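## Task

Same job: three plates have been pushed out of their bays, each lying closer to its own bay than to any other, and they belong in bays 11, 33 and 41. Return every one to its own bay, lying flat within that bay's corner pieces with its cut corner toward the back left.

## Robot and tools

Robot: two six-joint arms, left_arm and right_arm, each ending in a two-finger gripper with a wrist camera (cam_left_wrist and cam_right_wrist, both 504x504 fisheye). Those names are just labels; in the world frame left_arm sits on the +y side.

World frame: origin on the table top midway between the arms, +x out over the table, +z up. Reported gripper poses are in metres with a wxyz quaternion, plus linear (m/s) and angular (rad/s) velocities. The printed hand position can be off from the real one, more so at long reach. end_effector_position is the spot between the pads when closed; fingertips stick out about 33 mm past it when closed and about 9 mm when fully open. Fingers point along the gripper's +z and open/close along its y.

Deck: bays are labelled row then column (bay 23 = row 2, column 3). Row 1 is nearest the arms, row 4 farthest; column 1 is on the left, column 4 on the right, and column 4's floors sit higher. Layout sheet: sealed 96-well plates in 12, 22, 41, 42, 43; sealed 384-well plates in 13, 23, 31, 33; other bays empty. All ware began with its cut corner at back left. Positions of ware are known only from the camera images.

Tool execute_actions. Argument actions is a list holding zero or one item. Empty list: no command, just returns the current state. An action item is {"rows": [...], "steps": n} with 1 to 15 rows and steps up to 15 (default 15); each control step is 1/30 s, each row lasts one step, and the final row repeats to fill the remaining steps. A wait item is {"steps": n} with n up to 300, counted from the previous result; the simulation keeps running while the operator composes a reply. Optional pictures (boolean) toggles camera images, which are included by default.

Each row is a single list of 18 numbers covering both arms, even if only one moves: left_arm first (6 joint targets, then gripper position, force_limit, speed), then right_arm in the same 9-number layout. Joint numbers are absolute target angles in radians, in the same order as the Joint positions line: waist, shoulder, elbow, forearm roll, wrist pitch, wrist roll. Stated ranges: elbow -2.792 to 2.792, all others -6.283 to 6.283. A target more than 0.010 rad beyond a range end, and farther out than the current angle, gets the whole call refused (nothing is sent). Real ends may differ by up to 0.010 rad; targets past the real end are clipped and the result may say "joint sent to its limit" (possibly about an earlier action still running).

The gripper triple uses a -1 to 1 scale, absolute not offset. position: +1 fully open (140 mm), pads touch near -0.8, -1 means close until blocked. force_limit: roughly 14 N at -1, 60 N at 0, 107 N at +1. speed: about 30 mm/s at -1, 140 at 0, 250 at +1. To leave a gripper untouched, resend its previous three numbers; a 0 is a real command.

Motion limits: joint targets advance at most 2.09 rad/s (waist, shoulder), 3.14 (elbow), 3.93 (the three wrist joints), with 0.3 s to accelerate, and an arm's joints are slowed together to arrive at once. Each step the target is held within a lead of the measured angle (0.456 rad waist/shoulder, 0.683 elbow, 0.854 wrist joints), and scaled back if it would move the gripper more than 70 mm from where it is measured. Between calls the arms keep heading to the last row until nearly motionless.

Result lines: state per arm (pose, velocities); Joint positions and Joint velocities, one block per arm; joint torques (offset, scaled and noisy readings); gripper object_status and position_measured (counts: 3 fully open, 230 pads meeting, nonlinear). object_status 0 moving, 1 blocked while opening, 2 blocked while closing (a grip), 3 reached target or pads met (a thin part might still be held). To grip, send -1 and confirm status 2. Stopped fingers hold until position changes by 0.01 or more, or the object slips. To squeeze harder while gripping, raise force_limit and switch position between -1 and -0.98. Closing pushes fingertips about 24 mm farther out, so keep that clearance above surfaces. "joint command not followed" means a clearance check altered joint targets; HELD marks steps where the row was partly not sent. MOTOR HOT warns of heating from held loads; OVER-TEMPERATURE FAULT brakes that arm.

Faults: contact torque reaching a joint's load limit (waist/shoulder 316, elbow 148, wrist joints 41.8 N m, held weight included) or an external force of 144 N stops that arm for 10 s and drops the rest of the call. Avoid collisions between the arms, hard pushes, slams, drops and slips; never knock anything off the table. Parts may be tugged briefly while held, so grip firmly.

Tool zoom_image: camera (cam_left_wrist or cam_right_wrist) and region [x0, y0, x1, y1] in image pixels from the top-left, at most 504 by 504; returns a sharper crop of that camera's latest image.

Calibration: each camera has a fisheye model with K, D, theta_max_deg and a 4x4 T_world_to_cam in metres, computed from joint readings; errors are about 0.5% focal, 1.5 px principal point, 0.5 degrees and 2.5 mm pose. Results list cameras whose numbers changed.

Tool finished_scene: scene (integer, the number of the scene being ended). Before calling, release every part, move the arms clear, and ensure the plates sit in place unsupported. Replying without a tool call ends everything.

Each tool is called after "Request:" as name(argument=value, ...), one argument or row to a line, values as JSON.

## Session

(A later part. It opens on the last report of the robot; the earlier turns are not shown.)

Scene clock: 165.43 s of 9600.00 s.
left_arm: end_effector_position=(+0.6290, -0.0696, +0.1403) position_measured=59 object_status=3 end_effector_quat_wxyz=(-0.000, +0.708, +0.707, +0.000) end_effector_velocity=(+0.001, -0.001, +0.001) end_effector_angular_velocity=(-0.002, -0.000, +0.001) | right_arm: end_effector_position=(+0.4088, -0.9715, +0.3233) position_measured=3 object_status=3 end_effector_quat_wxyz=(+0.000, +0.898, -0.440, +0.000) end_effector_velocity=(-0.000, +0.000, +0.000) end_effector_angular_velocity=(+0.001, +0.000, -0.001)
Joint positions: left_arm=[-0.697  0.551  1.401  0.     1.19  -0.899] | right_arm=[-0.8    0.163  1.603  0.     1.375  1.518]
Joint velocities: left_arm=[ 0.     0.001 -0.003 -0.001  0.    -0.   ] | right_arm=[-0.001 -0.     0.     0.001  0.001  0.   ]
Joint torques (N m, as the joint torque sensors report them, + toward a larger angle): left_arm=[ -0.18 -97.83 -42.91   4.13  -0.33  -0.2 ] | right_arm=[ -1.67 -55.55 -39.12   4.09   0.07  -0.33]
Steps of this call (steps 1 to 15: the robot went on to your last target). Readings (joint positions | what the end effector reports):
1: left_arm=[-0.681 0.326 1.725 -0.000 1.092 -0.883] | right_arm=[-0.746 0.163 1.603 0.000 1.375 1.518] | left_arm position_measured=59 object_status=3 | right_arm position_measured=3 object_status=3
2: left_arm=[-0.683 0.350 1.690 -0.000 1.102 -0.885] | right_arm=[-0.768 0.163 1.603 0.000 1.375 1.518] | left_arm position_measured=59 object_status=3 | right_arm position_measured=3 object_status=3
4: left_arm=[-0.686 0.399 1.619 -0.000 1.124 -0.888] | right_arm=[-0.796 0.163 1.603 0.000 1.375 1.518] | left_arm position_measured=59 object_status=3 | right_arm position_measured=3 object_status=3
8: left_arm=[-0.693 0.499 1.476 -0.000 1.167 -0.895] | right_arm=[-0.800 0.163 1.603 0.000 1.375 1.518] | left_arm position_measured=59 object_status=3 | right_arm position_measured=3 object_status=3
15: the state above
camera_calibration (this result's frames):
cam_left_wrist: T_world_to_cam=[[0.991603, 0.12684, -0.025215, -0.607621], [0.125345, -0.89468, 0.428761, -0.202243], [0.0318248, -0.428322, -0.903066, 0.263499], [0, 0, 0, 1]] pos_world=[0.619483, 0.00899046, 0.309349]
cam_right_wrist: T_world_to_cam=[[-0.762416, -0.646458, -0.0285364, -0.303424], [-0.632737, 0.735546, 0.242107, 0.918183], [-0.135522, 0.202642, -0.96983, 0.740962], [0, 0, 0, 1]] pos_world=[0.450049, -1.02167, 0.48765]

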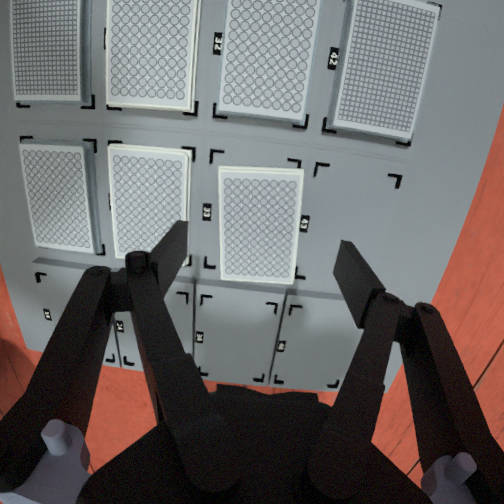

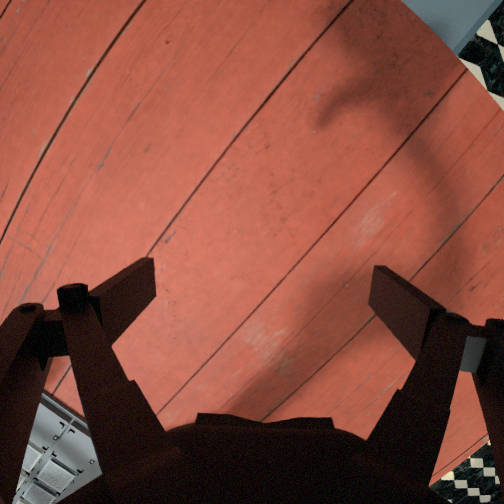

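Request:
execute_actions(
  actions=[
    {"rows":[[-0.7147,0.6183,1.4164,0,1.1069,-1.0299,0.55,0,0,-0.8,0.163,1.603,0,1.375,1.518,1,0,0]],"steps":14},
  ],
)

Request:
zoom_image(
  camera="cam_left_wrist",
  region=[160,120,380,340],
)

Scene clock: 179.13 s of 9600.00 s.
left_arm: end_effector_position=(+0.6271, -0.0918, +0.0751) position_measured=59 object_status=3 end_effector_quat_wxyz=(+0.000, +0.667, +0.745, -0.000) end_effector_velocity=(+0.000, -0.000, +0.000) end_effector_angular_velocity=(-0.001, -0.001, -0.000) | right_arm: end_effector_position=(+0.4087, -0.9715, +0.3233) position_measured=3 object_status=3 end_effector_quat_wxyz=(+0.000, +0.898, -0.440, +0.000) end_effector_velocity=(+0.000, +0.001, -0.000) end_effector_angular_velocity=(+0.001, -0.001, -0.000)
Joint positions: left_arm=[-0.715  0.618  1.416 -0.     1.107 -1.03 ] | right_arm=[-0.8    0.163  1.603 -0.     1.375  1.518]
Joint velocities: left_arm=[-0.    -0.001 -0.     0.    -0.001  0.   ] | right_arm=[ 0.     0.     0.001  0.001 -0.     0.   ]
Joint torques (N m, as the joint torque sensors report them, + toward a larger angle): left_arm=[  -0.11 -102.31  -37.8     3.8    -0.29    0.18] | right_arm=[ -1.78 -55.66 -39.65   4.18   0.06  -0.23]
Steps of this call (steps 1 to 15: the robot went on to your last target; steps 16 to 90: nothing new was sent; then 10.23 s passed at rest; steps 91 to 104: all 14 steps of this action). Readings (joint positions | what the end effector reports):
91: left_arm=[-0.697 0.552 1.400 -0.000 1.190 -0.900] | right_arm=[-0.800 0.163 1.603 -0.000 1.375 1.518] | left_arm position_measured=59 object_status=3 | right_arm position_measured=3 object_status=3
92: left_arm=[-0.698 0.555 1.401 -0.000 1.185 -0.908] | right_arm=[-0.800 0.163 1.603 -0.000 1.375 1.518] | left_arm position_measured=59 object_status=3 | right_arm position_measured=3 object_status=3
94: left_arm=[-0.706 0.585 1.408 -0.000 1.147 -0.966] | right_arm=[-0.800 0.163 1.603 -0.000 1.375 1.518] | left_arm position_measured=59 object_status=3 | right_arm position_measured=3 object_status=3
98: left_arm=[-0.715 0.619 1.416 -0.000 1.107 -1.030] | right_arm=[-0.800 0.163 1.603 -0.000 1.375 1.518] | left_arm position_measured=59 object_status=3 | right_arm position_measured=3 object_status=3
104: the state above
camera_calibration (this result's frames):
cam_left_wrist: T_world_to_cam=[[0.970943, 0.237984, -0.0251699, -0.58146], [0.225525, -0.87475, 0.428894, -0.254956], [0.0800527, -0.422108, -0.903004, 0.165463], [0, 0, 0, 1]] pos_world=[0.608817, -0.0148015, 0.244128]
cam_right_wrist: T_world_to_cam=[[-0.76244, -0.646433, -0.0284554, -0.303474], [-0.632702, 0.735589, 0.24207, 0.918203], [-0.13555, 0.202567, -0.969842, 0.740933], [0, 0, 0, 1]] pos_world=[0.450002, -1.02168, 0.487683]

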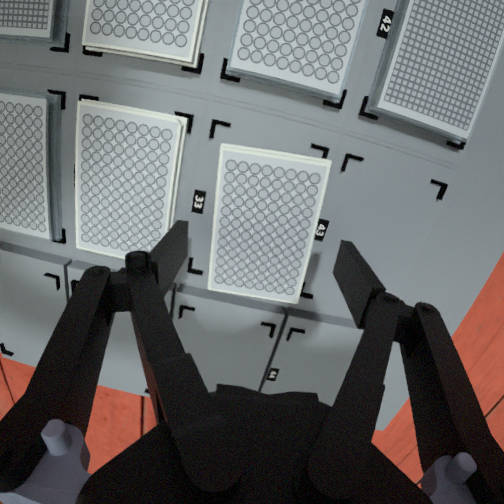

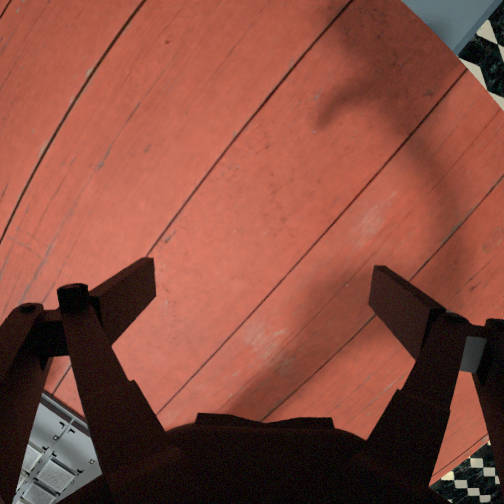

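Region (160, 120, 380, 340) of cam_left_wrist's 504x504 image, scaled by 2.291, with more detail than that image has.

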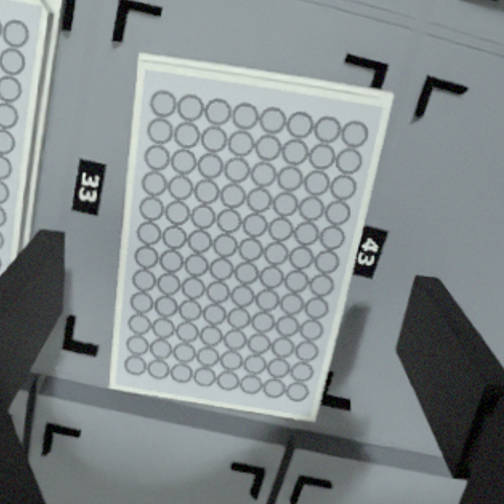

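Request:
execute_actions(
  actions=[
    {"rows":[[-0.7147,0.6394,1.4361,0,1.0661,-1.008,0.55,0,0,-0.8,0.163,1.603,0,1.375,1.518,1,0,0]],"steps":11},
  ],
)

Scene clock: 185.73 s of 9600.00 s.
left_arm: end_effector_position=(+0.6272, -0.0917, +0.0472) position_measured=59 object_status=3 end_effector_quat_wxyz=(-0.000, +0.675, +0.738, -0.000) end_effector_velocity=(-0.001, +0.000, +0.000) end_effector_angular_velocity=(+0.000, +0.001, -0.000) | right_arm: end_effector_position=(+0.4087, -0.9715, +0.3233) position_measured=3 object_status=3 end_effector_quat_wxyz=(+0.000, +0.898, -0.440, +0.000) end_effector_velocity=(+0.000, -0.000, -0.000) end_effector_angular_velocity=(+0.000, -0.002, -0.000)
Joint positions: left_arm=[-0.715  0.639  1.436 -0.     1.066 -1.008] | right_arm=[-0.8    0.163  1.603 -0.     1.375  1.518]
Joint velocities: left_arm=[-0.    -0.001  0.001 -0.001  0.001  0.001] | right_arm=[-0.     0.     0.     0.002 -0.001 -0.   ]
Joint torques (N m, as the joint torque sensors report them, + toward a larger angle): left_arm=[ -1.31 -99.99 -37.44   3.59  -0.36  -0.23] | right_arm=[ -2.18 -56.55 -39.35   4.13  -0.06  -0.26]
Steps of this call (steps 1 to 15: the robot went on to your last target; steps 16 to 90: nothing new was sent; then 3.23 s passed at rest; steps 91 to 101: all 11 steps of this action). Readings (joint positions | what the end effector reports):
91: left_arm=[-0.715 0.618 1.417 0.000 1.107 -1.030] | right_arm=[-0.800 0.163 1.603 -0.000 1.375 1.518] | left_arm position_measured=59 object_status=3 | right_arm position_measured=3 object_status=3
92: left_arm=[-0.715 0.621 1.420 0.000 1.099 -1.026] | right_arm=[-0.800 0.163 1.603 -0.000 1.375 1.518] | left_arm position_measured=59 object_status=3 | right_arm position_measured=3 object_status=3
94: left_arm=[-0.715 0.638 1.435 -0.000 1.070 -1.011] | right_arm=[-0.800 0.163 1.603 -0.000 1.375 1.518] | left_arm position_measured=59 object_status=3 | right_arm position_measured=3 object_status=3
98: left_arm=[-0.715 0.640 1.436 -0.000 1.066 -1.008] | right_arm=[-0.800 0.163 1.603 -0.000 1.375 1.518] | left_arm position_measured=59 object_status=3 | right_arm position_measured=3 object_status=3
101: the state above
camera_calibration (this result's frames):
cam_left_wrist: T_world_to_cam=[[0.975875, 0.216869, -0.0252168, -0.587251], [0.206527, -0.879481, 0.428789, -0.231369], [0.070813, -0.423652, -0.903053, 0.145924], [0, 0, 0, 1]] pos_world=[0.610534, -0.0143072, 0.216176]
cam_right_wrist: T_world_to_cam=[[-0.76244, -0.646433, -0.0284553, -0.303474], [-0.632702, 0.735589, 0.24207, 0.918203], [-0.13555, 0.202567, -0.969842, 0.740933], [0, 0, 0, 1]] pos_world=[0.450002, -1.02168, 0.487683]

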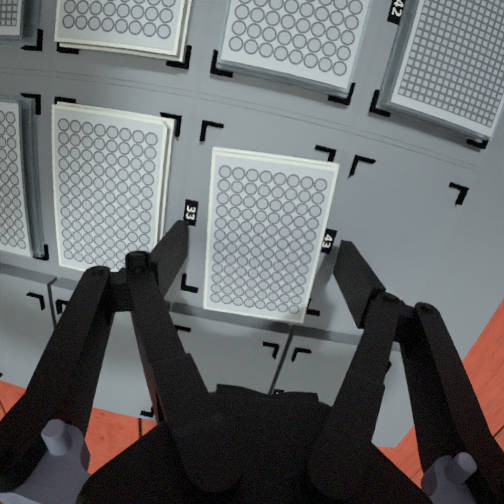

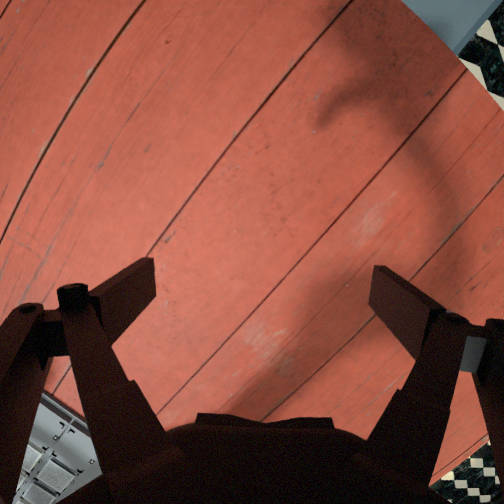

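Good. Close.

Request:
execute_actions(
  actions=[
    {"rows":[[-0.7147,0.6394,1.4361,0,1.0661,-1.008,-1,0,-0.2,-0.8,0.163,1.603,0,1.375,1.518,1,0,0]],"steps":15},
  ],
  pictures=false,
)

Request:
execute_actions(
  actions=[
    {"steps":5},
  ],
)

Scene clock: 189.43 s of 9600.00 s.
left_arm: end_effector_position=(+0.6271, -0.0917, +0.0473) position_measured=111 object_status=2 end_effector_quat_wxyz=(+0.000, +0.675, +0.738, +0.000) end_effector_velocity=(-0.000, +0.000, -0.001) end_effector_angular_velocity=(+0.001, +0.001, +0.001) | right_arm: end_effector_position=(+0.4087, -0.9715, +0.3233) position_measured=3 object_status=3 end_effector_quat_wxyz=(+0.000, +0.898, -0.440, +0.000) end_effector_velocity=(+0.001, +0.000, +0.000) end_effector_angular_velocity=(-0.000, -0.001, -0.000)
Joint positions: left_arm=[-0.715  0.639  1.436  0.     1.066 -1.008] | right_arm=[-0.8    0.163  1.603 -0.     1.375  1.518]
Joint velocities: left_arm=[ 0.     0.001  0.    -0.001  0.    -0.001] | right_arm=[ 0.     0.    -0.     0.001 -0.     0.   ]
Joint torques (N m, as the joint torque sensors report them, + toward a larger angle): left_arm=[ -3.94 -89.94 -30.69   2.76  -0.69   0.19] | right_arm=[ -2.55 -56.27 -38.83   4.13  -0.01  -0.29]
Steps of this call (steps 1 to 15: the robot went on to your last target; steps 16 to 90: nothing new was sent; then 0.20 s passed at rest; steps 91 to 105: all 15 steps of this action). Readings (joint positions | what the end effector reports):
91: left_arm=[-0.715 0.639 1.436 0.000 1.066 -1.008] | right_arm=[-0.800 0.163 1.603 -0.000 1.375 1.518] | left_arm position_measured=59 object_status=0 | right_arm position_measured=3 object_status=3
92: left_arm=[-0.715 0.639 1.436 0.000 1.066 -1.008] | right_arm=[-0.800 0.163 1.603 -0.000 1.375 1.518] | left_arm position_measured=62 object_status=0 | right_arm position_measured=3 object_status=3
94: left_arm=[-0.715 0.639 1.436 0.000 1.066 -1.008] | right_arm=[-0.800 0.163 1.603 -0.000 1.375 1.518] | left_arm position_measured=75 object_status=0 | right_arm position_measured=3 object_status=3
98: left_arm=[-0.715 0.639 1.436 0.000 1.066 -1.008] | right_arm=[-0.800 0.163 1.603 -0.000 1.375 1.518] | left_arm position_measured=101 object_status=0 | right_arm position_measured=3 object_status=3
105: the state above

Scene clock: 189.60 s of 9600.00 s.
left_arm: end_effector_position=(+0.6271, -0.0917, +0.0473) position_measured=111 object_status=2 end_effector_quat_wxyz=(+0.000, +0.675, +0.738, +0.000) end_effector_velocity=(+0.000, -0.000, +0.001) end_effector_angular_velocity=(-0.001, -0.001, -0.001) | right_arm: end_effector_position=(+0.4087, -0.9715, +0.3233) position_measured=3 object_status=3 end_effector_quat_wxyz=(+0.000, +0.898, -0.440, +0.000) end_effector_velocity=(+0.000, -0.001, +0.001) end_effector_angular_velocity=(-0.001, -0.000, +0.001)
Joint positions: left_arm=[-0.715  0.639  1.436  0.     1.066 -1.008] | right_arm=[-0.8    0.163  1.603 -0.     1.375  1.518]
Joint velocities: left_arm=[-0.    -0.001 -0.     0.     0.     0.001] | right_arm=[-0.     0.    -0.001 -0.     0.001 -0.001]
Joint torques (N m, as the joint torque sensors report them, + toward a larger angle): left_arm=[ -1.79 -90.04 -31.25   2.82  -0.91  -0.04] | right_arm=[ -1.8  -56.34 -39.22   4.     0.09  -0.34]
Steps of this call (steps 1 to 5: the robot went on to your last target). Readings (joint positions | what the end effector reports):
1: left_arm=[-0.715 0.639 1.436 0.000 1.066 -1.008] | right_arm=[-0.800 0.163 1.603 -0.000 1.375 1.518] | left_arm position_measured=111 object_status=2 | right_arm position_measured=3 object_status=3
2: left_arm=[-0.715 0.639 1.436 0.000 1.066 -1.008] | right_arm=[-0.800 0.163 1.603 0.000 1.375 1.518] | left_arm position_measured=111 object_status=2 | right_arm position_measured=3 object_status=3
4: left_arm=[-0.715 0.639 1.436 0.000 1.066 -1.008] | right_arm=[-0.800 0.163 1.603 -0.000 1.375 1.518] | left_arm position_measured=111 object_status=2 | right_arm position_measured=3 object_status=3
5: the state above
camera_calibration (this result's frames):
cam_left_wrist: T_world_to_cam=[[0.975913, 0.216713, -0.0250805, -0.587254], [0.206318, -0.87946, 0.428932, -0.231325], [0.0708976, -0.423775, -0.902989, 0.14602], [0, 0, 0, 1]] pos_world=[0.610483, -0.0142966, 0.216348]
cam_right_wrist: T_world_to_cam=[[-0.76244, -0.646433, -0.0284555, -0.303473], [-0.632702, 0.735589, 0.24207, 0.918203], [-0.13555, 0.202567, -0.969842, 0.740933], [0, 0, 0, 1]] pos_world=[0.450002, -1.02168, 0.487683]

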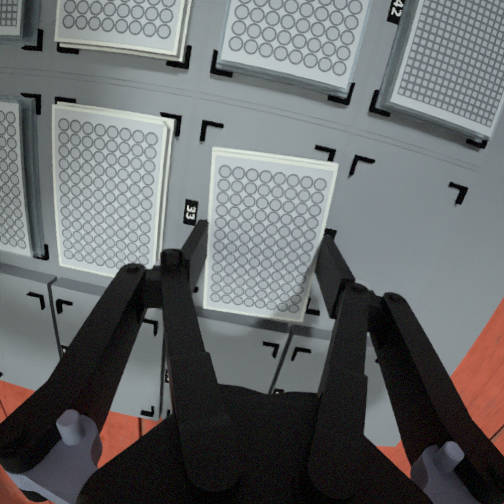

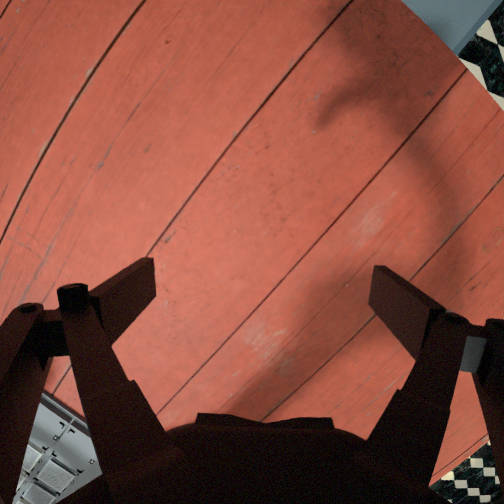

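Request:
execute_actions(
  actions=[
    {"rows":[[-0.7147,0.6146,1.4126,0,1.1144,-1.008,-1,0,-0.2,-0.8,0.163,1.603,0,1.375,1.518,1,0,0]],"steps":10},
  ],
  pictures=false,
)

Request:
execute_actions(
  actions=[
    {"rows":[[-0.7122,0.5977,1.482,0,1.0619,-0.9142,-1,0,-0.2,-0.8,0.163,1.603,0,1.375,1.518,1,0,0]],"steps":12},
  ],
)

Request:
zoom_image(
  camera="cam_left_wrist",
  region=[160,110,360,210],
)

Scene clock: 202.77 s of 9600.00 s.
left_arm: end_effector_position=(+0.6270, -0.0917, +0.0801) position_measured=111 object_status=2 end_effector_quat_wxyz=(-0.000, +0.675, +0.738, +0.000) end_effector_velocity=(-0.001, -0.000, +0.001) end_effector_angular_velocity=(-0.001, +0.000, +0.001) | right_arm: end_effector_position=(+0.4087, -0.9715, +0.3233) position_measured=3 object_status=3 end_effector_quat_wxyz=(+0.000, +0.898, -0.440, +0.000) end_effector_velocity=(-0.000, -0.000, +0.000) end_effector_angular_velocity=(-0.001, +0.000, +0.001)
Joint positions: left_arm=[-0.715  0.615  1.413  0.     1.114 -1.008] | right_arm=[-0.8    0.163  1.603 -0.     1.375  1.518]
Joint velocities: left_arm=[-0.    -0.002  0.    -0.001  0.    -0.   ] | right_arm=[-0.     0.    -0.    -0.001 -0.    -0.001]
Joint torques (N m, as the joint torque sensors report them, + toward a larger angle): left_arm=[  1.02 -96.12 -38.49   3.79  -0.48   0.4 ] | right_arm=[ -1.4  -56.14 -39.67   4.13  -0.05  -0.2 ]
Steps of this call (steps 1 to 15: the robot went on to your last target; steps 16 to 90: nothing new was sent; then 9.83 s passed at rest; steps 91 to 100: all 10 steps of this action). Readings (joint positions | what the end effector reports):
91: left_arm=[-0.715 0.639 1.436 -0.000 1.066 -1.008] | right_arm=[-0.800 0.163 1.603 -0.000 1.375 1.518] | left_arm position_measured=111 object_status=2 | right_arm position_measured=3 object_status=3
92: left_arm=[-0.715 0.636 1.433 -0.000 1.074 -1.008] | right_arm=[-0.800 0.163 1.603 -0.000 1.375 1.518] | left_arm position_measured=111 object_status=2 | right_arm position_measured=3 object_status=3
94: left_arm=[-0.715 0.618 1.415 0.000 1.108 -1.008] | right_arm=[-0.800 0.163 1.603 -0.000 1.375 1.518] | left_arm position_measured=111 object_status=2 | right_arm position_measured=3 object_status=3
98: left_arm=[-0.715 0.615 1.413 0.000 1.114 -1.008] | right_arm=[-0.800 0.163 1.603 -0.000 1.375 1.518] | left_arm position_measured=111 object_status=2 | right_arm position_measured=3 object_status=3
100: the state above

Scene clock: 203.17 s of 9600.00 s.
left_arm: end_effector_position=(+0.6153, -0.0728, +0.0601) position_measured=111 object_status=2 end_effector_quat_wxyz=(+0.000, +0.708, +0.707, -0.000) end_effector_velocity=(+0.000, +0.000, +0.001) end_effector_angular_velocity=(-0.000, -0.001, -0.002) | right_arm: end_effector_position=(+0.4087, -0.9715, +0.3233) position_measured=3 object_status=3 end_effector_quat_wxyz=(+0.000, +0.898, -0.440, +0.000) end_effector_velocity=(-0.000, -0.001, +0.000) end_effector_angular_velocity=(-0.002, +0.000, -0.001)
Joint positions: left_arm=[-0.712  0.598  1.482 -0.     1.062 -0.914] | right_arm=[-0.8    0.163  1.603 -0.     1.375  1.518]
Joint velocities: left_arm=[ 0.    -0.001  0.     0.001 -0.     0.001] | right_arm=[-0.     0.    -0.001 -0.001 -0.001  0.   ]
Joint torques (N m, as the joint torque sensors report them, + toward a larger angle): left_arm=[  1.61 -98.63 -38.78   3.95  -0.18   0.03] | right_arm=[ -1.54 -55.37 -39.15   4.13   0.15  -0.22]
Steps of this call (steps 1 to 12: all 12 steps of this action). Readings (joint positions | what the end effector reports):
1: left_arm=[-0.715 0.615 1.413 0.000 1.114 -1.008] | right_arm=[-0.800 0.163 1.603 -0.000 1.375 1.518] | left_arm position_measured=111 object_status=2 | right_arm position_measured=3 object_status=3
2: left_arm=[-0.715 0.613 1.418 0.000 1.110 -0.999] | right_arm=[-0.800 0.163 1.603 -0.000 1.375 1.518] | left_arm position_measured=111 object_status=2 | right_arm position_measured=3 object_status=3
4: left_arm=[-0.713 0.604 1.457 -0.000 1.081 -0.948] | right_arm=[-0.800 0.163 1.603 -0.000 1.375 1.518] | left_arm position_measured=111 object_status=2 | right_arm position_measured=3 object_status=3
8: left_arm=[-0.712 0.598 1.482 -0.000 1.062 -0.914] | right_arm=[-0.800 0.163 1.603 -0.000 1.375 1.518] | left_arm position_measured=111 object_status=2 | right_arm position_measured=3 object_status=3
12: the state above
camera_calibration (this result's frames):
cam_left_wrist: T_world_to_cam=[[0.991587, 0.126959, -0.0252406, -0.595615], [0.125459, -0.894614, 0.428866, -0.169051], [0.0318676, -0.428424, -0.903016, 0.190129], [0, 0, 0, 1]] pos_world=[0.605754, 0.00583865, 0.229156]
cam_right_wrist: T_world_to_cam=[[-0.76244, -0.646433, -0.0284553, -0.303474], [-0.632702, 0.735589, 0.24207, 0.918203], [-0.13555, 0.202567, -0.969842, 0.740933], [0, 0, 0, 1]] pos_world=[0.450002, -1.02168, 0.487683]

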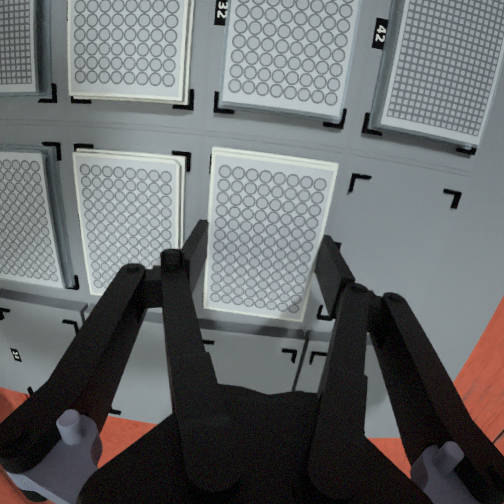

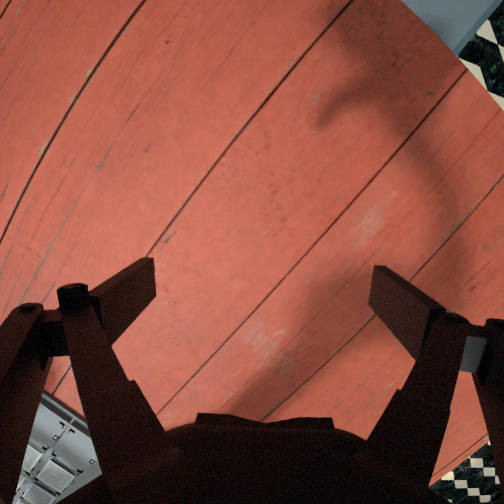

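Region (160, 110, 360, 210) of cam_left_wrist's 504x504 image, scaled by 2.520, with more detail than that image has.

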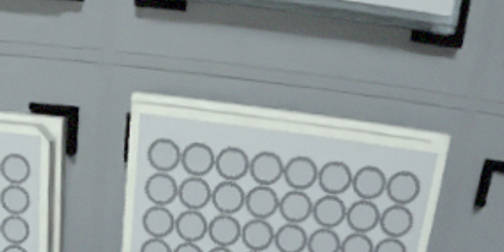

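Request:
execute_actions(
  actions=[
    {"rows":[[-0.7177,0.6122,1.4671,0,1.0623,-0.9197,-1,0,-0.2,-0.8,0.163,1.603,0,1.375,1.518,1,0,0]],"steps":11},
  ],
)

Request:
zoom_image(
  camera="cam_left_wrist",
  region=[160,110,360,210],
)

Scene clock: 211.50 s of 9600.00 s.
left_arm: end_effector_position=(+0.6162, -0.0816, +0.0553) position_measured=111 object_status=2 end_effector_quat_wxyz=(+0.000, +0.708, +0.707, +0.000) end_effector_velocity=(-0.001, +0.000, -0.001) end_effector_angular_velocity=(+0.001, +0.003, +0.001) | right_arm: end_effector_position=(+0.4087, -0.9715, +0.3233) position_measured=3 object_status=3 end_effector_quat_wxyz=(+0.000, +0.898, -0.440, +0.000) end_effector_velocity=(-0.000, +0.000, -0.000) end_effector_angular_velocity=(+0.000, -0.000, -0.000)
Joint positions: left_arm=[-0.718  0.612  1.467  0.     1.062 -0.92 ] | right_arm=[-0.8    0.163  1.603 -0.     1.375  1.518]
Joint velocities: left_arm=[-0.     0.001  0.001 -0.002  0.001 -0.001] | right_arm=[-0.     0.     0.001  0.    -0.     0.   ]
Joint torques (N m, as the joint torque sensors report them, + toward a larger angle): left_arm=[  -0.47 -100.52  -37.53    3.68   -0.53    0.53] | right_arm=[ -1.35 -55.97 -38.89   4.14   0.08  -0.37]
Steps of this call (steps 1 to 15: the robot went on to your last target; steps 16 to 90: nothing new was sent; then 4.97 s passed at rest; steps 91 to 101: all 11 steps of this action). Readings (joint positions | what the end effector reports):
91: left_arm=[-0.712 0.598 1.482 0.000 1.062 -0.914] | right_arm=[-0.800 0.163 1.603 -0.000 1.375 1.518] | left_arm position_measured=111 object_status=2 | right_arm position_measured=3 object_status=3
92: left_arm=[-0.714 0.601 1.478 0.000 1.062 -0.915] | right_arm=[-0.800 0.163 1.603 -0.000 1.375 1.518] | left_arm position_measured=111 object_status=2 | right_arm position_measured=3 object_status=3
94: left_arm=[-0.718 0.611 1.468 0.000 1.062 -0.919] | right_arm=[-0.800 0.163 1.603 -0.000 1.375 1.518] | left_arm position_measured=111 object_status=2 | right_arm position_measured=3 object_status=3
98: left_arm=[-0.718 0.612 1.467 0.000 1.062 -0.920] | right_arm=[-0.800 0.163 1.603 -0.000 1.375 1.518] | left_arm position_measured=111 object_status=2 | right_arm position_measured=3 object_status=3
101: the state above
camera_calibration (this result's frames):
cam_left_wrist: T_world_to_cam=[[0.991617, 0.126748, -0.025119, -0.595615], [0.125219, -0.894672, 0.428816, -0.174879], [0.0318782, -0.428367, -0.903043, 0.18188], [0, 0, 0, 1]] pos_world=[0.606722, -0.00305476, 0.224275]
cam_right_wrist: T_world_to_cam=[[-0.76244, -0.646433, -0.0284554, -0.303474], [-0.632702, 0.735589, 0.24207, 0.918203], [-0.13555, 0.202567, -0.969842, 0.740933], [0, 0, 0, 1]] pos_world=[0.450002, -1.02168, 0.487683]

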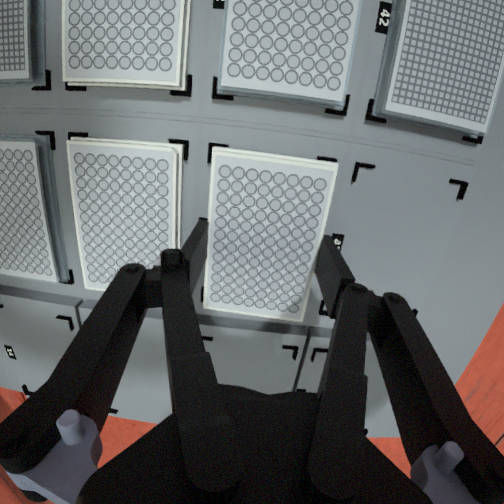

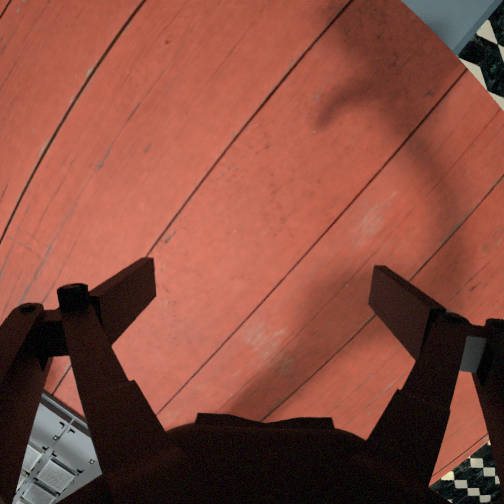

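Region (160, 110, 360, 210) of cam_left_wrist's 504x504 image, scaled by 2.520, with more detail than that image has.

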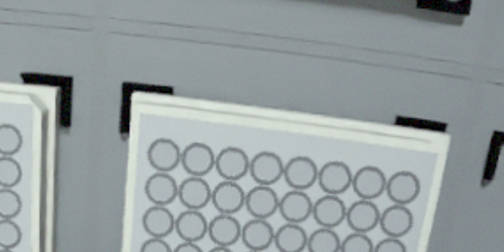

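Request:
execute_actions(
  actions=[
    {"rows":[[-0.7181,0.617,1.4712,0,1.0534,-0.9201,-1,0,-0.2,-0.8,0.163,1.603,0,1.375,1.518,1,0,0]],"steps":10},
  ],
)

Request:
zoom_image(
  camera="cam_left_wrist",
  region=[160,110,360,210],
)

Scene clock: 216.83 s of 9600.00 s.
left_arm: end_effector_position=(+0.6160, -0.0819, +0.0492) position_measured=111 object_status=2 end_effector_quat_wxyz=(-0.000, +0.708, +0.707, -0.000) end_effector_velocity=(-0.000, +0.001, -0.002) end_effector_angular_velocity=(+0.003, +0.001, -0.001) | right_arm: end_effector_position=(+0.4087, -0.9715, +0.3233) position_measured=3 object_status=3 end_effector_quat_wxyz=(+0.000, +0.898, -0.440, +0.000) end_effector_velocity=(+0.000, +0.001, -0.000) end_effector_angular_velocity=(+0.001, -0.000, -0.001)
Joint positions: left_arm=[-0.718  0.617  1.471 -0.     1.053 -0.92 ] | right_arm=[-0.8    0.163  1.603 -0.     1.375  1.518]
Joint velocities: left_arm=[-0.     0.002  0.001  0.001  0.     0.   ] | right_arm=[ 0.    -0.     0.001  0.001  0.     0.001]
Joint torques (N m, as the joint torque sensors report them, + toward a larger angle): left_arm=[  2.32 -98.93 -35.75   4.15  -0.28  -0.07] | right_arm=[ -1.9  -56.4  -39.2    4.19   0.    -0.4 ]
Steps of this call (steps 1 to 15: the robot went on to your last target; steps 16 to 90: nothing new was sent; then 2.00 s passed at rest; steps 91 to 100: all 10 steps of this action). Readings (joint positions | what the end effector reports):
91: left_arm=[-0.718 0.612 1.467 -0.000 1.062 -0.920] | right_arm=[-0.800 0.163 1.603 -0.000 1.375 1.518] | left_arm position_measured=111 object_status=2 | right_arm position_measured=3 object_status=3
92: left_arm=[-0.718 0.614 1.468 -0.000 1.058 -0.920] | right_arm=[-0.800 0.163 1.603 -0.000 1.375 1.518] | left_arm position_measured=111 object_status=2 | right_arm position_measured=3 object_status=3
94: left_arm=[-0.718 0.617 1.471 -0.000 1.054 -0.920] | right_arm=[-0.800 0.163 1.603 -0.000 1.375 1.518] | left_arm position_measured=111 object_status=2 | right_arm position_measured=3 object_status=3
98: left_arm=[-0.718 0.617 1.471 -0.000 1.053 -0.920] | right_arm=[-0.800 0.163 1.603 -0.000 1.375 1.518] | left_arm position_measured=111 object_status=2 | right_arm position_measured=3 object_status=3
100: the state above
camera_calibration (this result's frames):
cam_left_wrist: T_world_to_cam=[[0.991587, 0.126947, -0.025291, -0.595426], [0.12547, -0.894615, 0.42886, -0.17259], [0.0318167, -0.428425, -0.903017, 0.176316], [0, 0, 0, 1]] pos_world=[0.606462, -0.00327545, 0.218174]
cam_right_wrist: T_world_to_cam=[[-0.76244, -0.646433, -0.0284553, -0.303474], [-0.632702, 0.735589, 0.24207, 0.918203], [-0.13555, 0.202567, -0.969842, 0.740933], [0, 0, 0, 1]] pos_world=[0.450002, -1.02168, 0.487683]

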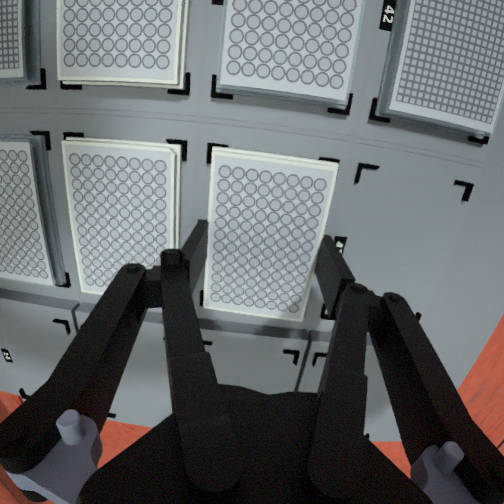

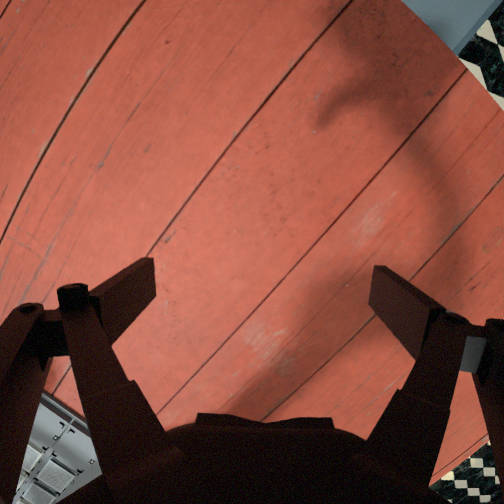

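Region (160, 110, 360, 210) of cam_left_wrist's 504x504 image, scaled by 2.520, with more detail than that image has.

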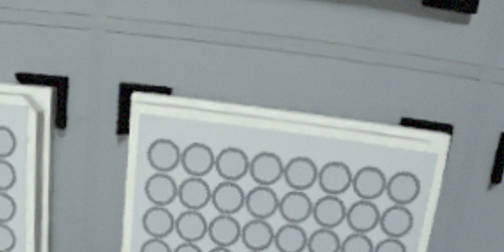

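Request:
execute_actions(
  actions=[
    {"rows":[[-0.7189,0.6182,1.4693,0,1.0541,-0.9209,-1,0,-0.2,-0.8,0.163,1.603,0,1.375,1.518,1,0,0],[-0.7189,0.6182,1.4693,0,1.0541,-0.9209,-1,0,-0.2,-0.8,0.163,1.603,0,1.375,1.518,1,0,0],[-0.7189,0.6182,1.4693,0,1.0541,-0.9209,-1,0,-0.2,-0.8,0.163,1.603,0,1.375,1.518,1,0,0],[-0.7189,0.6182,1.4693,0,1.0541,-0.9209,-1,0,-0.2,-0.8,0.163,1.603,0,1.375,1.518,1,0,0],[-0.7189,0.6182,1.4693,0,1.0541,-0.9209,-1,0,-0.2,-0.8,0.163,1.603,0,1.375,1.518,1,0,0],[-0.7189,0.6198,1.4707,0,1.0511,-0.9209,-1,0,-0.2,-0.8,0.163,1.603,0,1.375,1.518,1,0,0]],"steps":13},
  ],
)

Request:
zoom_image(
  camera="cam_left_wrist",
  region=[160,110,360,210],
)

Scene clock: 228.87 s of 9600.00 s.
left_arm: end_effector_position=(+0.6160, -0.0829, +0.0472) position_measured=111 object_status=2 end_effector_quat_wxyz=(+0.000, +0.708, +0.707, +0.000) end_effector_velocity=(-0.000, +0.001, -0.001) end_effector_angular_velocity=(+0.001, +0.001, -0.001) | right_arm: end_effector_position=(+0.4087, -0.9715, +0.3233) position_measured=3 object_status=3 end_effector_quat_wxyz=(+0.000, +0.898, -0.440, +0.000) end_effector_velocity=(-0.000, +0.000, -0.000) end_effector_angular_velocity=(+0.000, +0.000, -0.000)
Joint positions: left_arm=[-0.719  0.62   1.471  0.     1.051 -0.921] | right_arm=[-0.8    0.163  1.603 -0.     1.375  1.518]
Joint velocities: left_arm=[-0.     0.     0.001  0.    -0.001  0.001] | right_arm=[-0.     0.    -0.    -0.     0.001  0.   ]
Joint torques (N m, as the joint torque sensors report them, + toward a larger angle): left_arm=[  0.27 -88.53 -32.5    3.96  -1.62   0.22] | right_arm=[ -1.59 -55.79 -39.41   4.14   0.06  -0.3 ]
Steps of this call (steps 1 to 15: the robot went on to your last target; steps 16 to 90: nothing new was sent; then 8.60 s passed at rest; steps 91 to 103: all 13 steps of this action). Readings (joint positions | what the end effector reports):
91: left_arm=[-0.718 0.617 1.471 0.000 1.053 -0.920] | right_arm=[-0.800 0.163 1.603 -0.000 1.375 1.518] | left_arm position_measured=111 object_status=2 | right_arm position_measured=3 object_status=3
92: left_arm=[-0.718 0.617 1.470 0.000 1.053 -0.921] | right_arm=[-0.800 0.163 1.603 -0.000 1.375 1.518] | left_arm position_measured=111 object_status=2 | right_arm position_measured=3 object_status=3
94: left_arm=[-0.719 0.618 1.470 0.000 1.054 -0.921] | right_arm=[-0.800 0.163 1.603 -0.000 1.375 1.518] | left_arm position_measured=111 object_status=2 | right_arm position_measured=3 object_status=3
98: left_arm=[-0.719 0.620 1.470 0.000 1.052 -0.921] | right_arm=[-0.800 0.163 1.603 -0.000 1.375 1.518] | left_arm position_measured=111 object_status=2 | right_arm position_measured=3 object_status=3
103: the state above
camera_calibration (this result's frames):
cam_left_wrist: T_world_to_cam=[[0.991606, 0.12684, -0.0250966, -0.595363], [0.125289, -0.894616, 0.428911, -0.172573], [0.0319512, -0.428455, -0.902998, 0.173979], [0, 0, 0, 1]] pos_world=[0.606428, -0.00432837, 0.21618]
cam_right_wrist: T_world_to_cam=[[-0.76244, -0.646433, -0.0284553, -0.303474], [-0.632702, 0.735589, 0.24207, 0.918203], [-0.13555, 0.202567, -0.969842, 0.740933], [0, 0, 0, 1]] pos_world=[0.450002, -1.02168, 0.487683]

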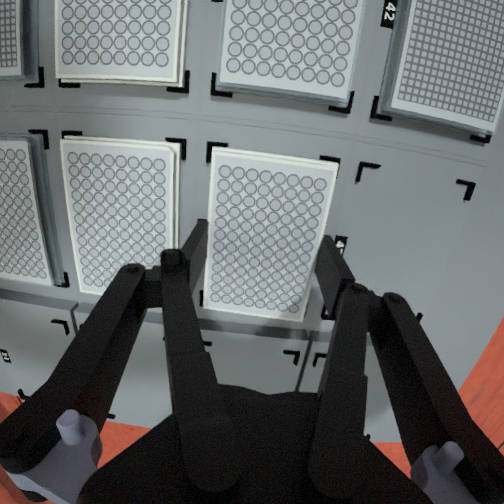

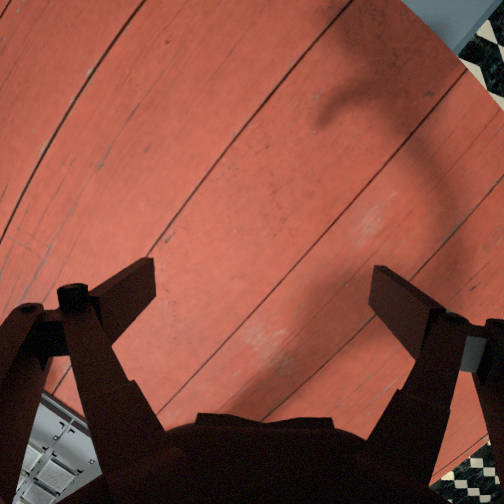

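Region (160, 110, 360, 210) of cam_left_wrist's 504x504 image, scaled by 2.520, with more detail than that image has.

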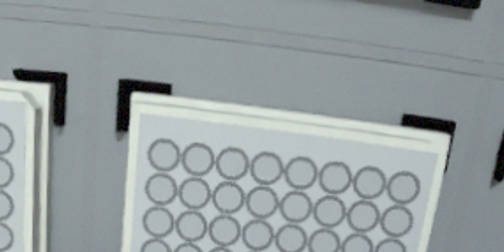

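Matches earlier good state, with floor contact at the pickup height. Back off 1 mm, release.

Request:
execute_actions(
  actions=[
    {"rows":[[-0.7189,0.6188,1.4698,0,1.053,-0.9209,-1,0,-0.2,-0.8,0.163,1.603,0,1.375,1.518,1,0,0],[-0.7189,0.6188,1.4698,0,1.053,-0.9209,-1,0,-0.2,-0.8,0.163,1.603,0,1.375,1.518,1,0,0],[-0.7189,0.6188,1.4698,0,1.053,-0.9209,-1,0,-0.2,-0.8,0.163,1.603,0,1.375,1.518,1,0,0],[-0.7189,0.6188,1.4698,0,1.053,-0.9209,0.5,0,-0.3,-0.8,0.163,1.603,0,1.375,1.518,1,0,0]],"steps":15},
  ],
  pictures=false,
)

Request:
execute_actions(
  actions=[
    {"rows":[[-0.7189,0.565,1.42,0,1.1566,-0.9209,0.5,0,-0.3,-0.8,0.163,1.603,0,1.375,1.518,1,0,0]],"steps":13},
  ],
)

Request:
zoom_image(
  camera="cam_left_wrist",
  region=[100,110,380,330],
)

Scene clock: 245.13 s of 9600.00 s.
left_arm: end_effector_position=(+0.6159, -0.0829, +0.0483) position_measured=66 object_status=0 end_effector_quat_wxyz=(-0.000, +0.708, +0.707, +0.000) end_effector_velocity=(-0.000, +0.001, -0.001) end_effector_angular_velocity=(+0.002, +0.001, -0.001) | right_arm: end_effector_position=(+0.4087, -0.9715, +0.3233) position_measured=3 object_status=3 end_effector_quat_wxyz=(+0.000, +0.898, -0.440, +0.000) end_effector_velocity=(+0.000, -0.000, +0.000) end_effector_angular_velocity=(-0.001, -0.000, +0.001)
Joint positions: left_arm=[-0.719  0.619  1.47  -0.     1.053 -0.921] | right_arm=[-0.8    0.163  1.603 -0.     1.375  1.518]
Joint velocities: left_arm=[0.    0.001 0.001 0.001 0.001 0.   ] | right_arm=[ 0.     0.    -0.    -0.    -0.001  0.   ]
Joint torques (N m, as the joint torque sensors report them, + toward a larger angle): left_arm=[  -1.55 -100.75  -38.1     3.52   -0.53    0.08] | right_arm=[ -1.51 -56.21 -39.33   4.22   0.01  -0.48]
Steps of this call (steps 1 to 15: the robot went on to your last target; steps 16 to 90: nothing new was sent; then 12.77 s passed at rest; steps 91 to 105: all 15 steps of this action). Readings (joint positions | what the end effector reports):
91: left_arm=[-0.719 0.620 1.471 -0.000 1.051 -0.921] | right_arm=[-0.800 0.163 1.603 -0.000 1.375 1.518] | left_arm position_measured=111 object_status=2 | right_arm position_measured=3 object_status=3
92: left_arm=[-0.719 0.620 1.470 -0.000 1.052 -0.921] | right_arm=[-0.800 0.163 1.603 -0.000 1.375 1.518] | left_arm position_measured=111 object_status=2 | right_arm position_measured=3 object_status=3
94: left_arm=[-0.719 0.619 1.470 -0.000 1.053 -0.921] | right_arm=[-0.800 0.163 1.603 -0.000 1.375 1.518] | left_arm position_measured=111 object_status=0 | right_arm position_measured=3 object_status=3
98: left_arm=[-0.719 0.619 1.470 -0.000 1.053 -0.921] | right_arm=[-0.800 0.163 1.603 -0.000 1.375 1.518] | left_arm position_measured=91 object_status=0 | right_arm position_measured=3 object_status=3
105: the state above

Scene clock: 245.57 s of 9600.00 s.
left_arm: end_effector_position=(+0.6148, -0.0816, +0.1186) position_measured=66 object_status=3 end_effector_quat_wxyz=(-0.000, +0.708, +0.707, -0.000) end_effector_velocity=(+0.000, -0.001, +0.001) end_effector_angular_velocity=(-0.002, -0.001, -0.000) | right_arm: end_effector_position=(+0.4087, -0.9715, +0.3233) position_measured=3 object_status=3 end_effector_quat_wxyz=(+0.000, +0.898, -0.440, +0.000) end_effector_velocity=(+0.000, +0.000, +0.000) end_effector_angular_velocity=(+0.001, +0.000, +0.001)
Joint positions: left_arm=[-0.719  0.565  1.42  -0.     1.157 -0.921] | right_arm=[-0.8    0.163  1.603  0.     1.375  1.518]
Joint velocities: left_arm=[-0.    -0.001 -0.001 -0.001 -0.001  0.   ] | right_arm=[ 0.001 -0.    -0.     0.     0.001 -0.001]
Joint torques (N m, as the joint torque sensors report them, + toward a larger angle): left_arm=[ -0.86 -96.7  -39.34   3.94  -0.39  -0.17] | right_arm=[ -1.69 -55.69 -39.22   4.06   0.12  -0.37]
Steps of this call (steps 1 to 13: all 13 steps of this action). Readings (joint positions | what the end effector reports):
1: left_arm=[-0.719 0.619 1.470 -0.000 1.053 -0.921] | right_arm=[-0.800 0.163 1.603 -0.000 1.375 1.518] | left_arm position_measured=66 object_status=0 | right_arm position_measured=3 object_status=3
2: left_arm=[-0.719 0.615 1.466 -0.000 1.062 -0.921] | right_arm=[-0.800 0.163 1.603 -0.000 1.375 1.518] | left_arm position_measured=66 object_status=0 | right_arm position_measured=3 object_status=3
4: left_arm=[-0.719 0.587 1.440 -0.000 1.116 -0.921] | right_arm=[-0.800 0.163 1.603 -0.000 1.375 1.518] | left_arm position_measured=66 object_status=3 | right_arm position_measured=3 object_status=3
8: left_arm=[-0.719 0.565 1.420 -0.000 1.156 -0.921] | right_arm=[-0.800 0.163 1.603 -0.000 1.375 1.518] | left_arm position_measured=66 object_status=3 | right_arm position_measured=3 object_status=3
13: the state above
camera_calibration (this result's frames):
cam_left_wrist: T_world_to_cam=[[0.991604, 0.126822, -0.0252659, -0.592614], [0.125352, -0.894691, 0.428737, -0.201867], [0.0317682, -0.428304, -0.903076, 0.23923], [0, 0, 0, 1]] pos_world=[0.605343, -0.00298836, 0.287617]
cam_right_wrist: T_world_to_cam=[[-0.76244, -0.646433, -0.0284556, -0.303473], [-0.632701, 0.735589, 0.24207, 0.918203], [-0.13555, 0.202567, -0.969842, 0.740933], [0, 0, 0, 1]] pos_world=[0.450002, -1.02168, 0.487683]

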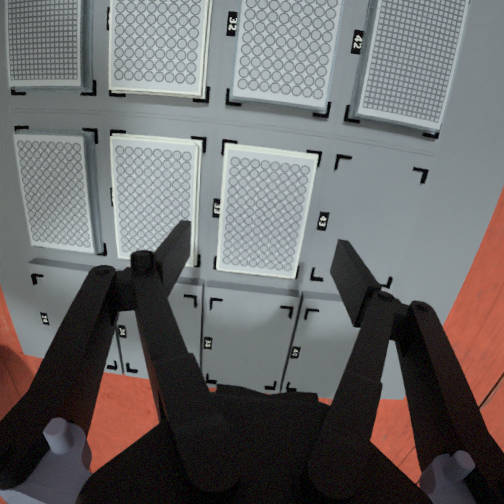

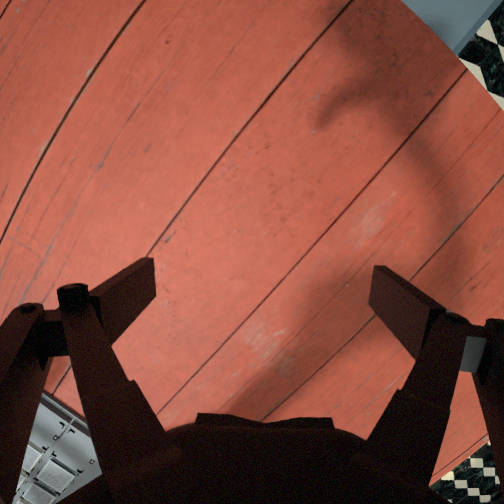

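Region (100, 110, 380, 330) of cam_left_wrist's 504x504 image, scaled by 1.800, with more detail than that image has; it fills the top 396 rows of this view, and the rest is white.

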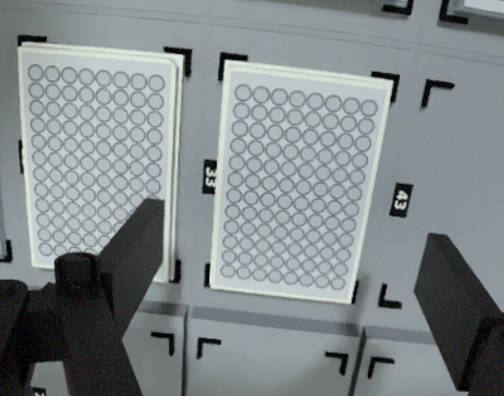

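Seated. Retreat and finish.

Request:
execute_actions(
  actions=[
    {"rows":[[-0.5,0.3,1.55,0,1.29,-0.9209,1,0,0,-0.8,0.163,1.603,0,1.375,1.518,1,0,0]],"steps":15},
  ],
  pictures=false,
)

Request:
finished_scene(
  scene=2,
)

Scene clock: 249.27 s of 9600.00 s.
left_arm: end_effector_position=(+0.6505, +0.1139, +0.2492) position_measured=3 object_status=0 end_effector_quat_wxyz=(+0.001, +0.633, +0.775, +0.000) end_effector_velocity=(+0.002, +0.366, +0.221) end_effector_angular_velocity=(-0.012, -0.015, +0.378) | right_arm: end_effector_position=(+0.4087, -0.9715, +0.3233) position_measured=3 object_status=3 end_effector_quat_wxyz=(+0.000, +0.898, -0.440, +0.000) end_effector_velocity=(+0.000, +0.000, -0.000) end_effector_angular_velocity=(+0.001, +0.001, +0.001)
Joint positions: left_arm=[-0.516  0.32   1.54   0.     1.28  -0.921] | right_arm=[-0.8    0.163  1.603 -0.     1.375  1.518]
Joint velocities: left_arm=[ 0.378 -0.463  0.218  0.     0.226  0.   ] | right_arm=[ 0.    -0.     0.    -0.     0.001 -0.001]
Joint torques (N m, as the joint torque sensors report them, + toward a larger angle): left_arm=[-18.94 -48.12 -38.53   2.82  -1.34   0.25] | right_arm=[ -2.87 -56.84 -39.49   4.28   0.03  -0.19]
Steps of this call (steps 1 to 15: the robot went on to your last target; steps 16 to 90: nothing new was sent; then 0.20 s passed at rest; steps 91 to 105: all 15 steps of this action). Readings (joint positions | what the end effector reports):
91: left_arm=[-0.719 0.565 1.420 0.000 1.157 -0.921] | right_arm=[-0.800 0.163 1.603 -0.000 1.375 1.518] | left_arm position_measured=66 object_status=0 | right_arm position_measured=3 object_status=3
92: left_arm=[-0.715 0.561 1.422 0.000 1.159 -0.921] | right_arm=[-0.800 0.163 1.603 -0.000 1.375 1.518] | left_arm position_measured=63 object_status=0 | right_arm position_measured=3 object_status=3
94: left_arm=[-0.690 0.530 1.438 0.000 1.175 -0.921] | right_arm=[-0.800 0.163 1.603 -0.000 1.375 1.518] | left_arm position_measured=48 object_status=0 | right_arm position_measured=3 object_status=3
98: left_arm=[-0.626 0.453 1.475 0.000 1.213 -0.921] | right_arm=[-0.800 0.163 1.603 -0.000 1.375 1.518] | left_arm position_measured=17 object_status=0 | right_arm position_measured=3 object_status=3
105: the state above

The scene is finished: the task was done.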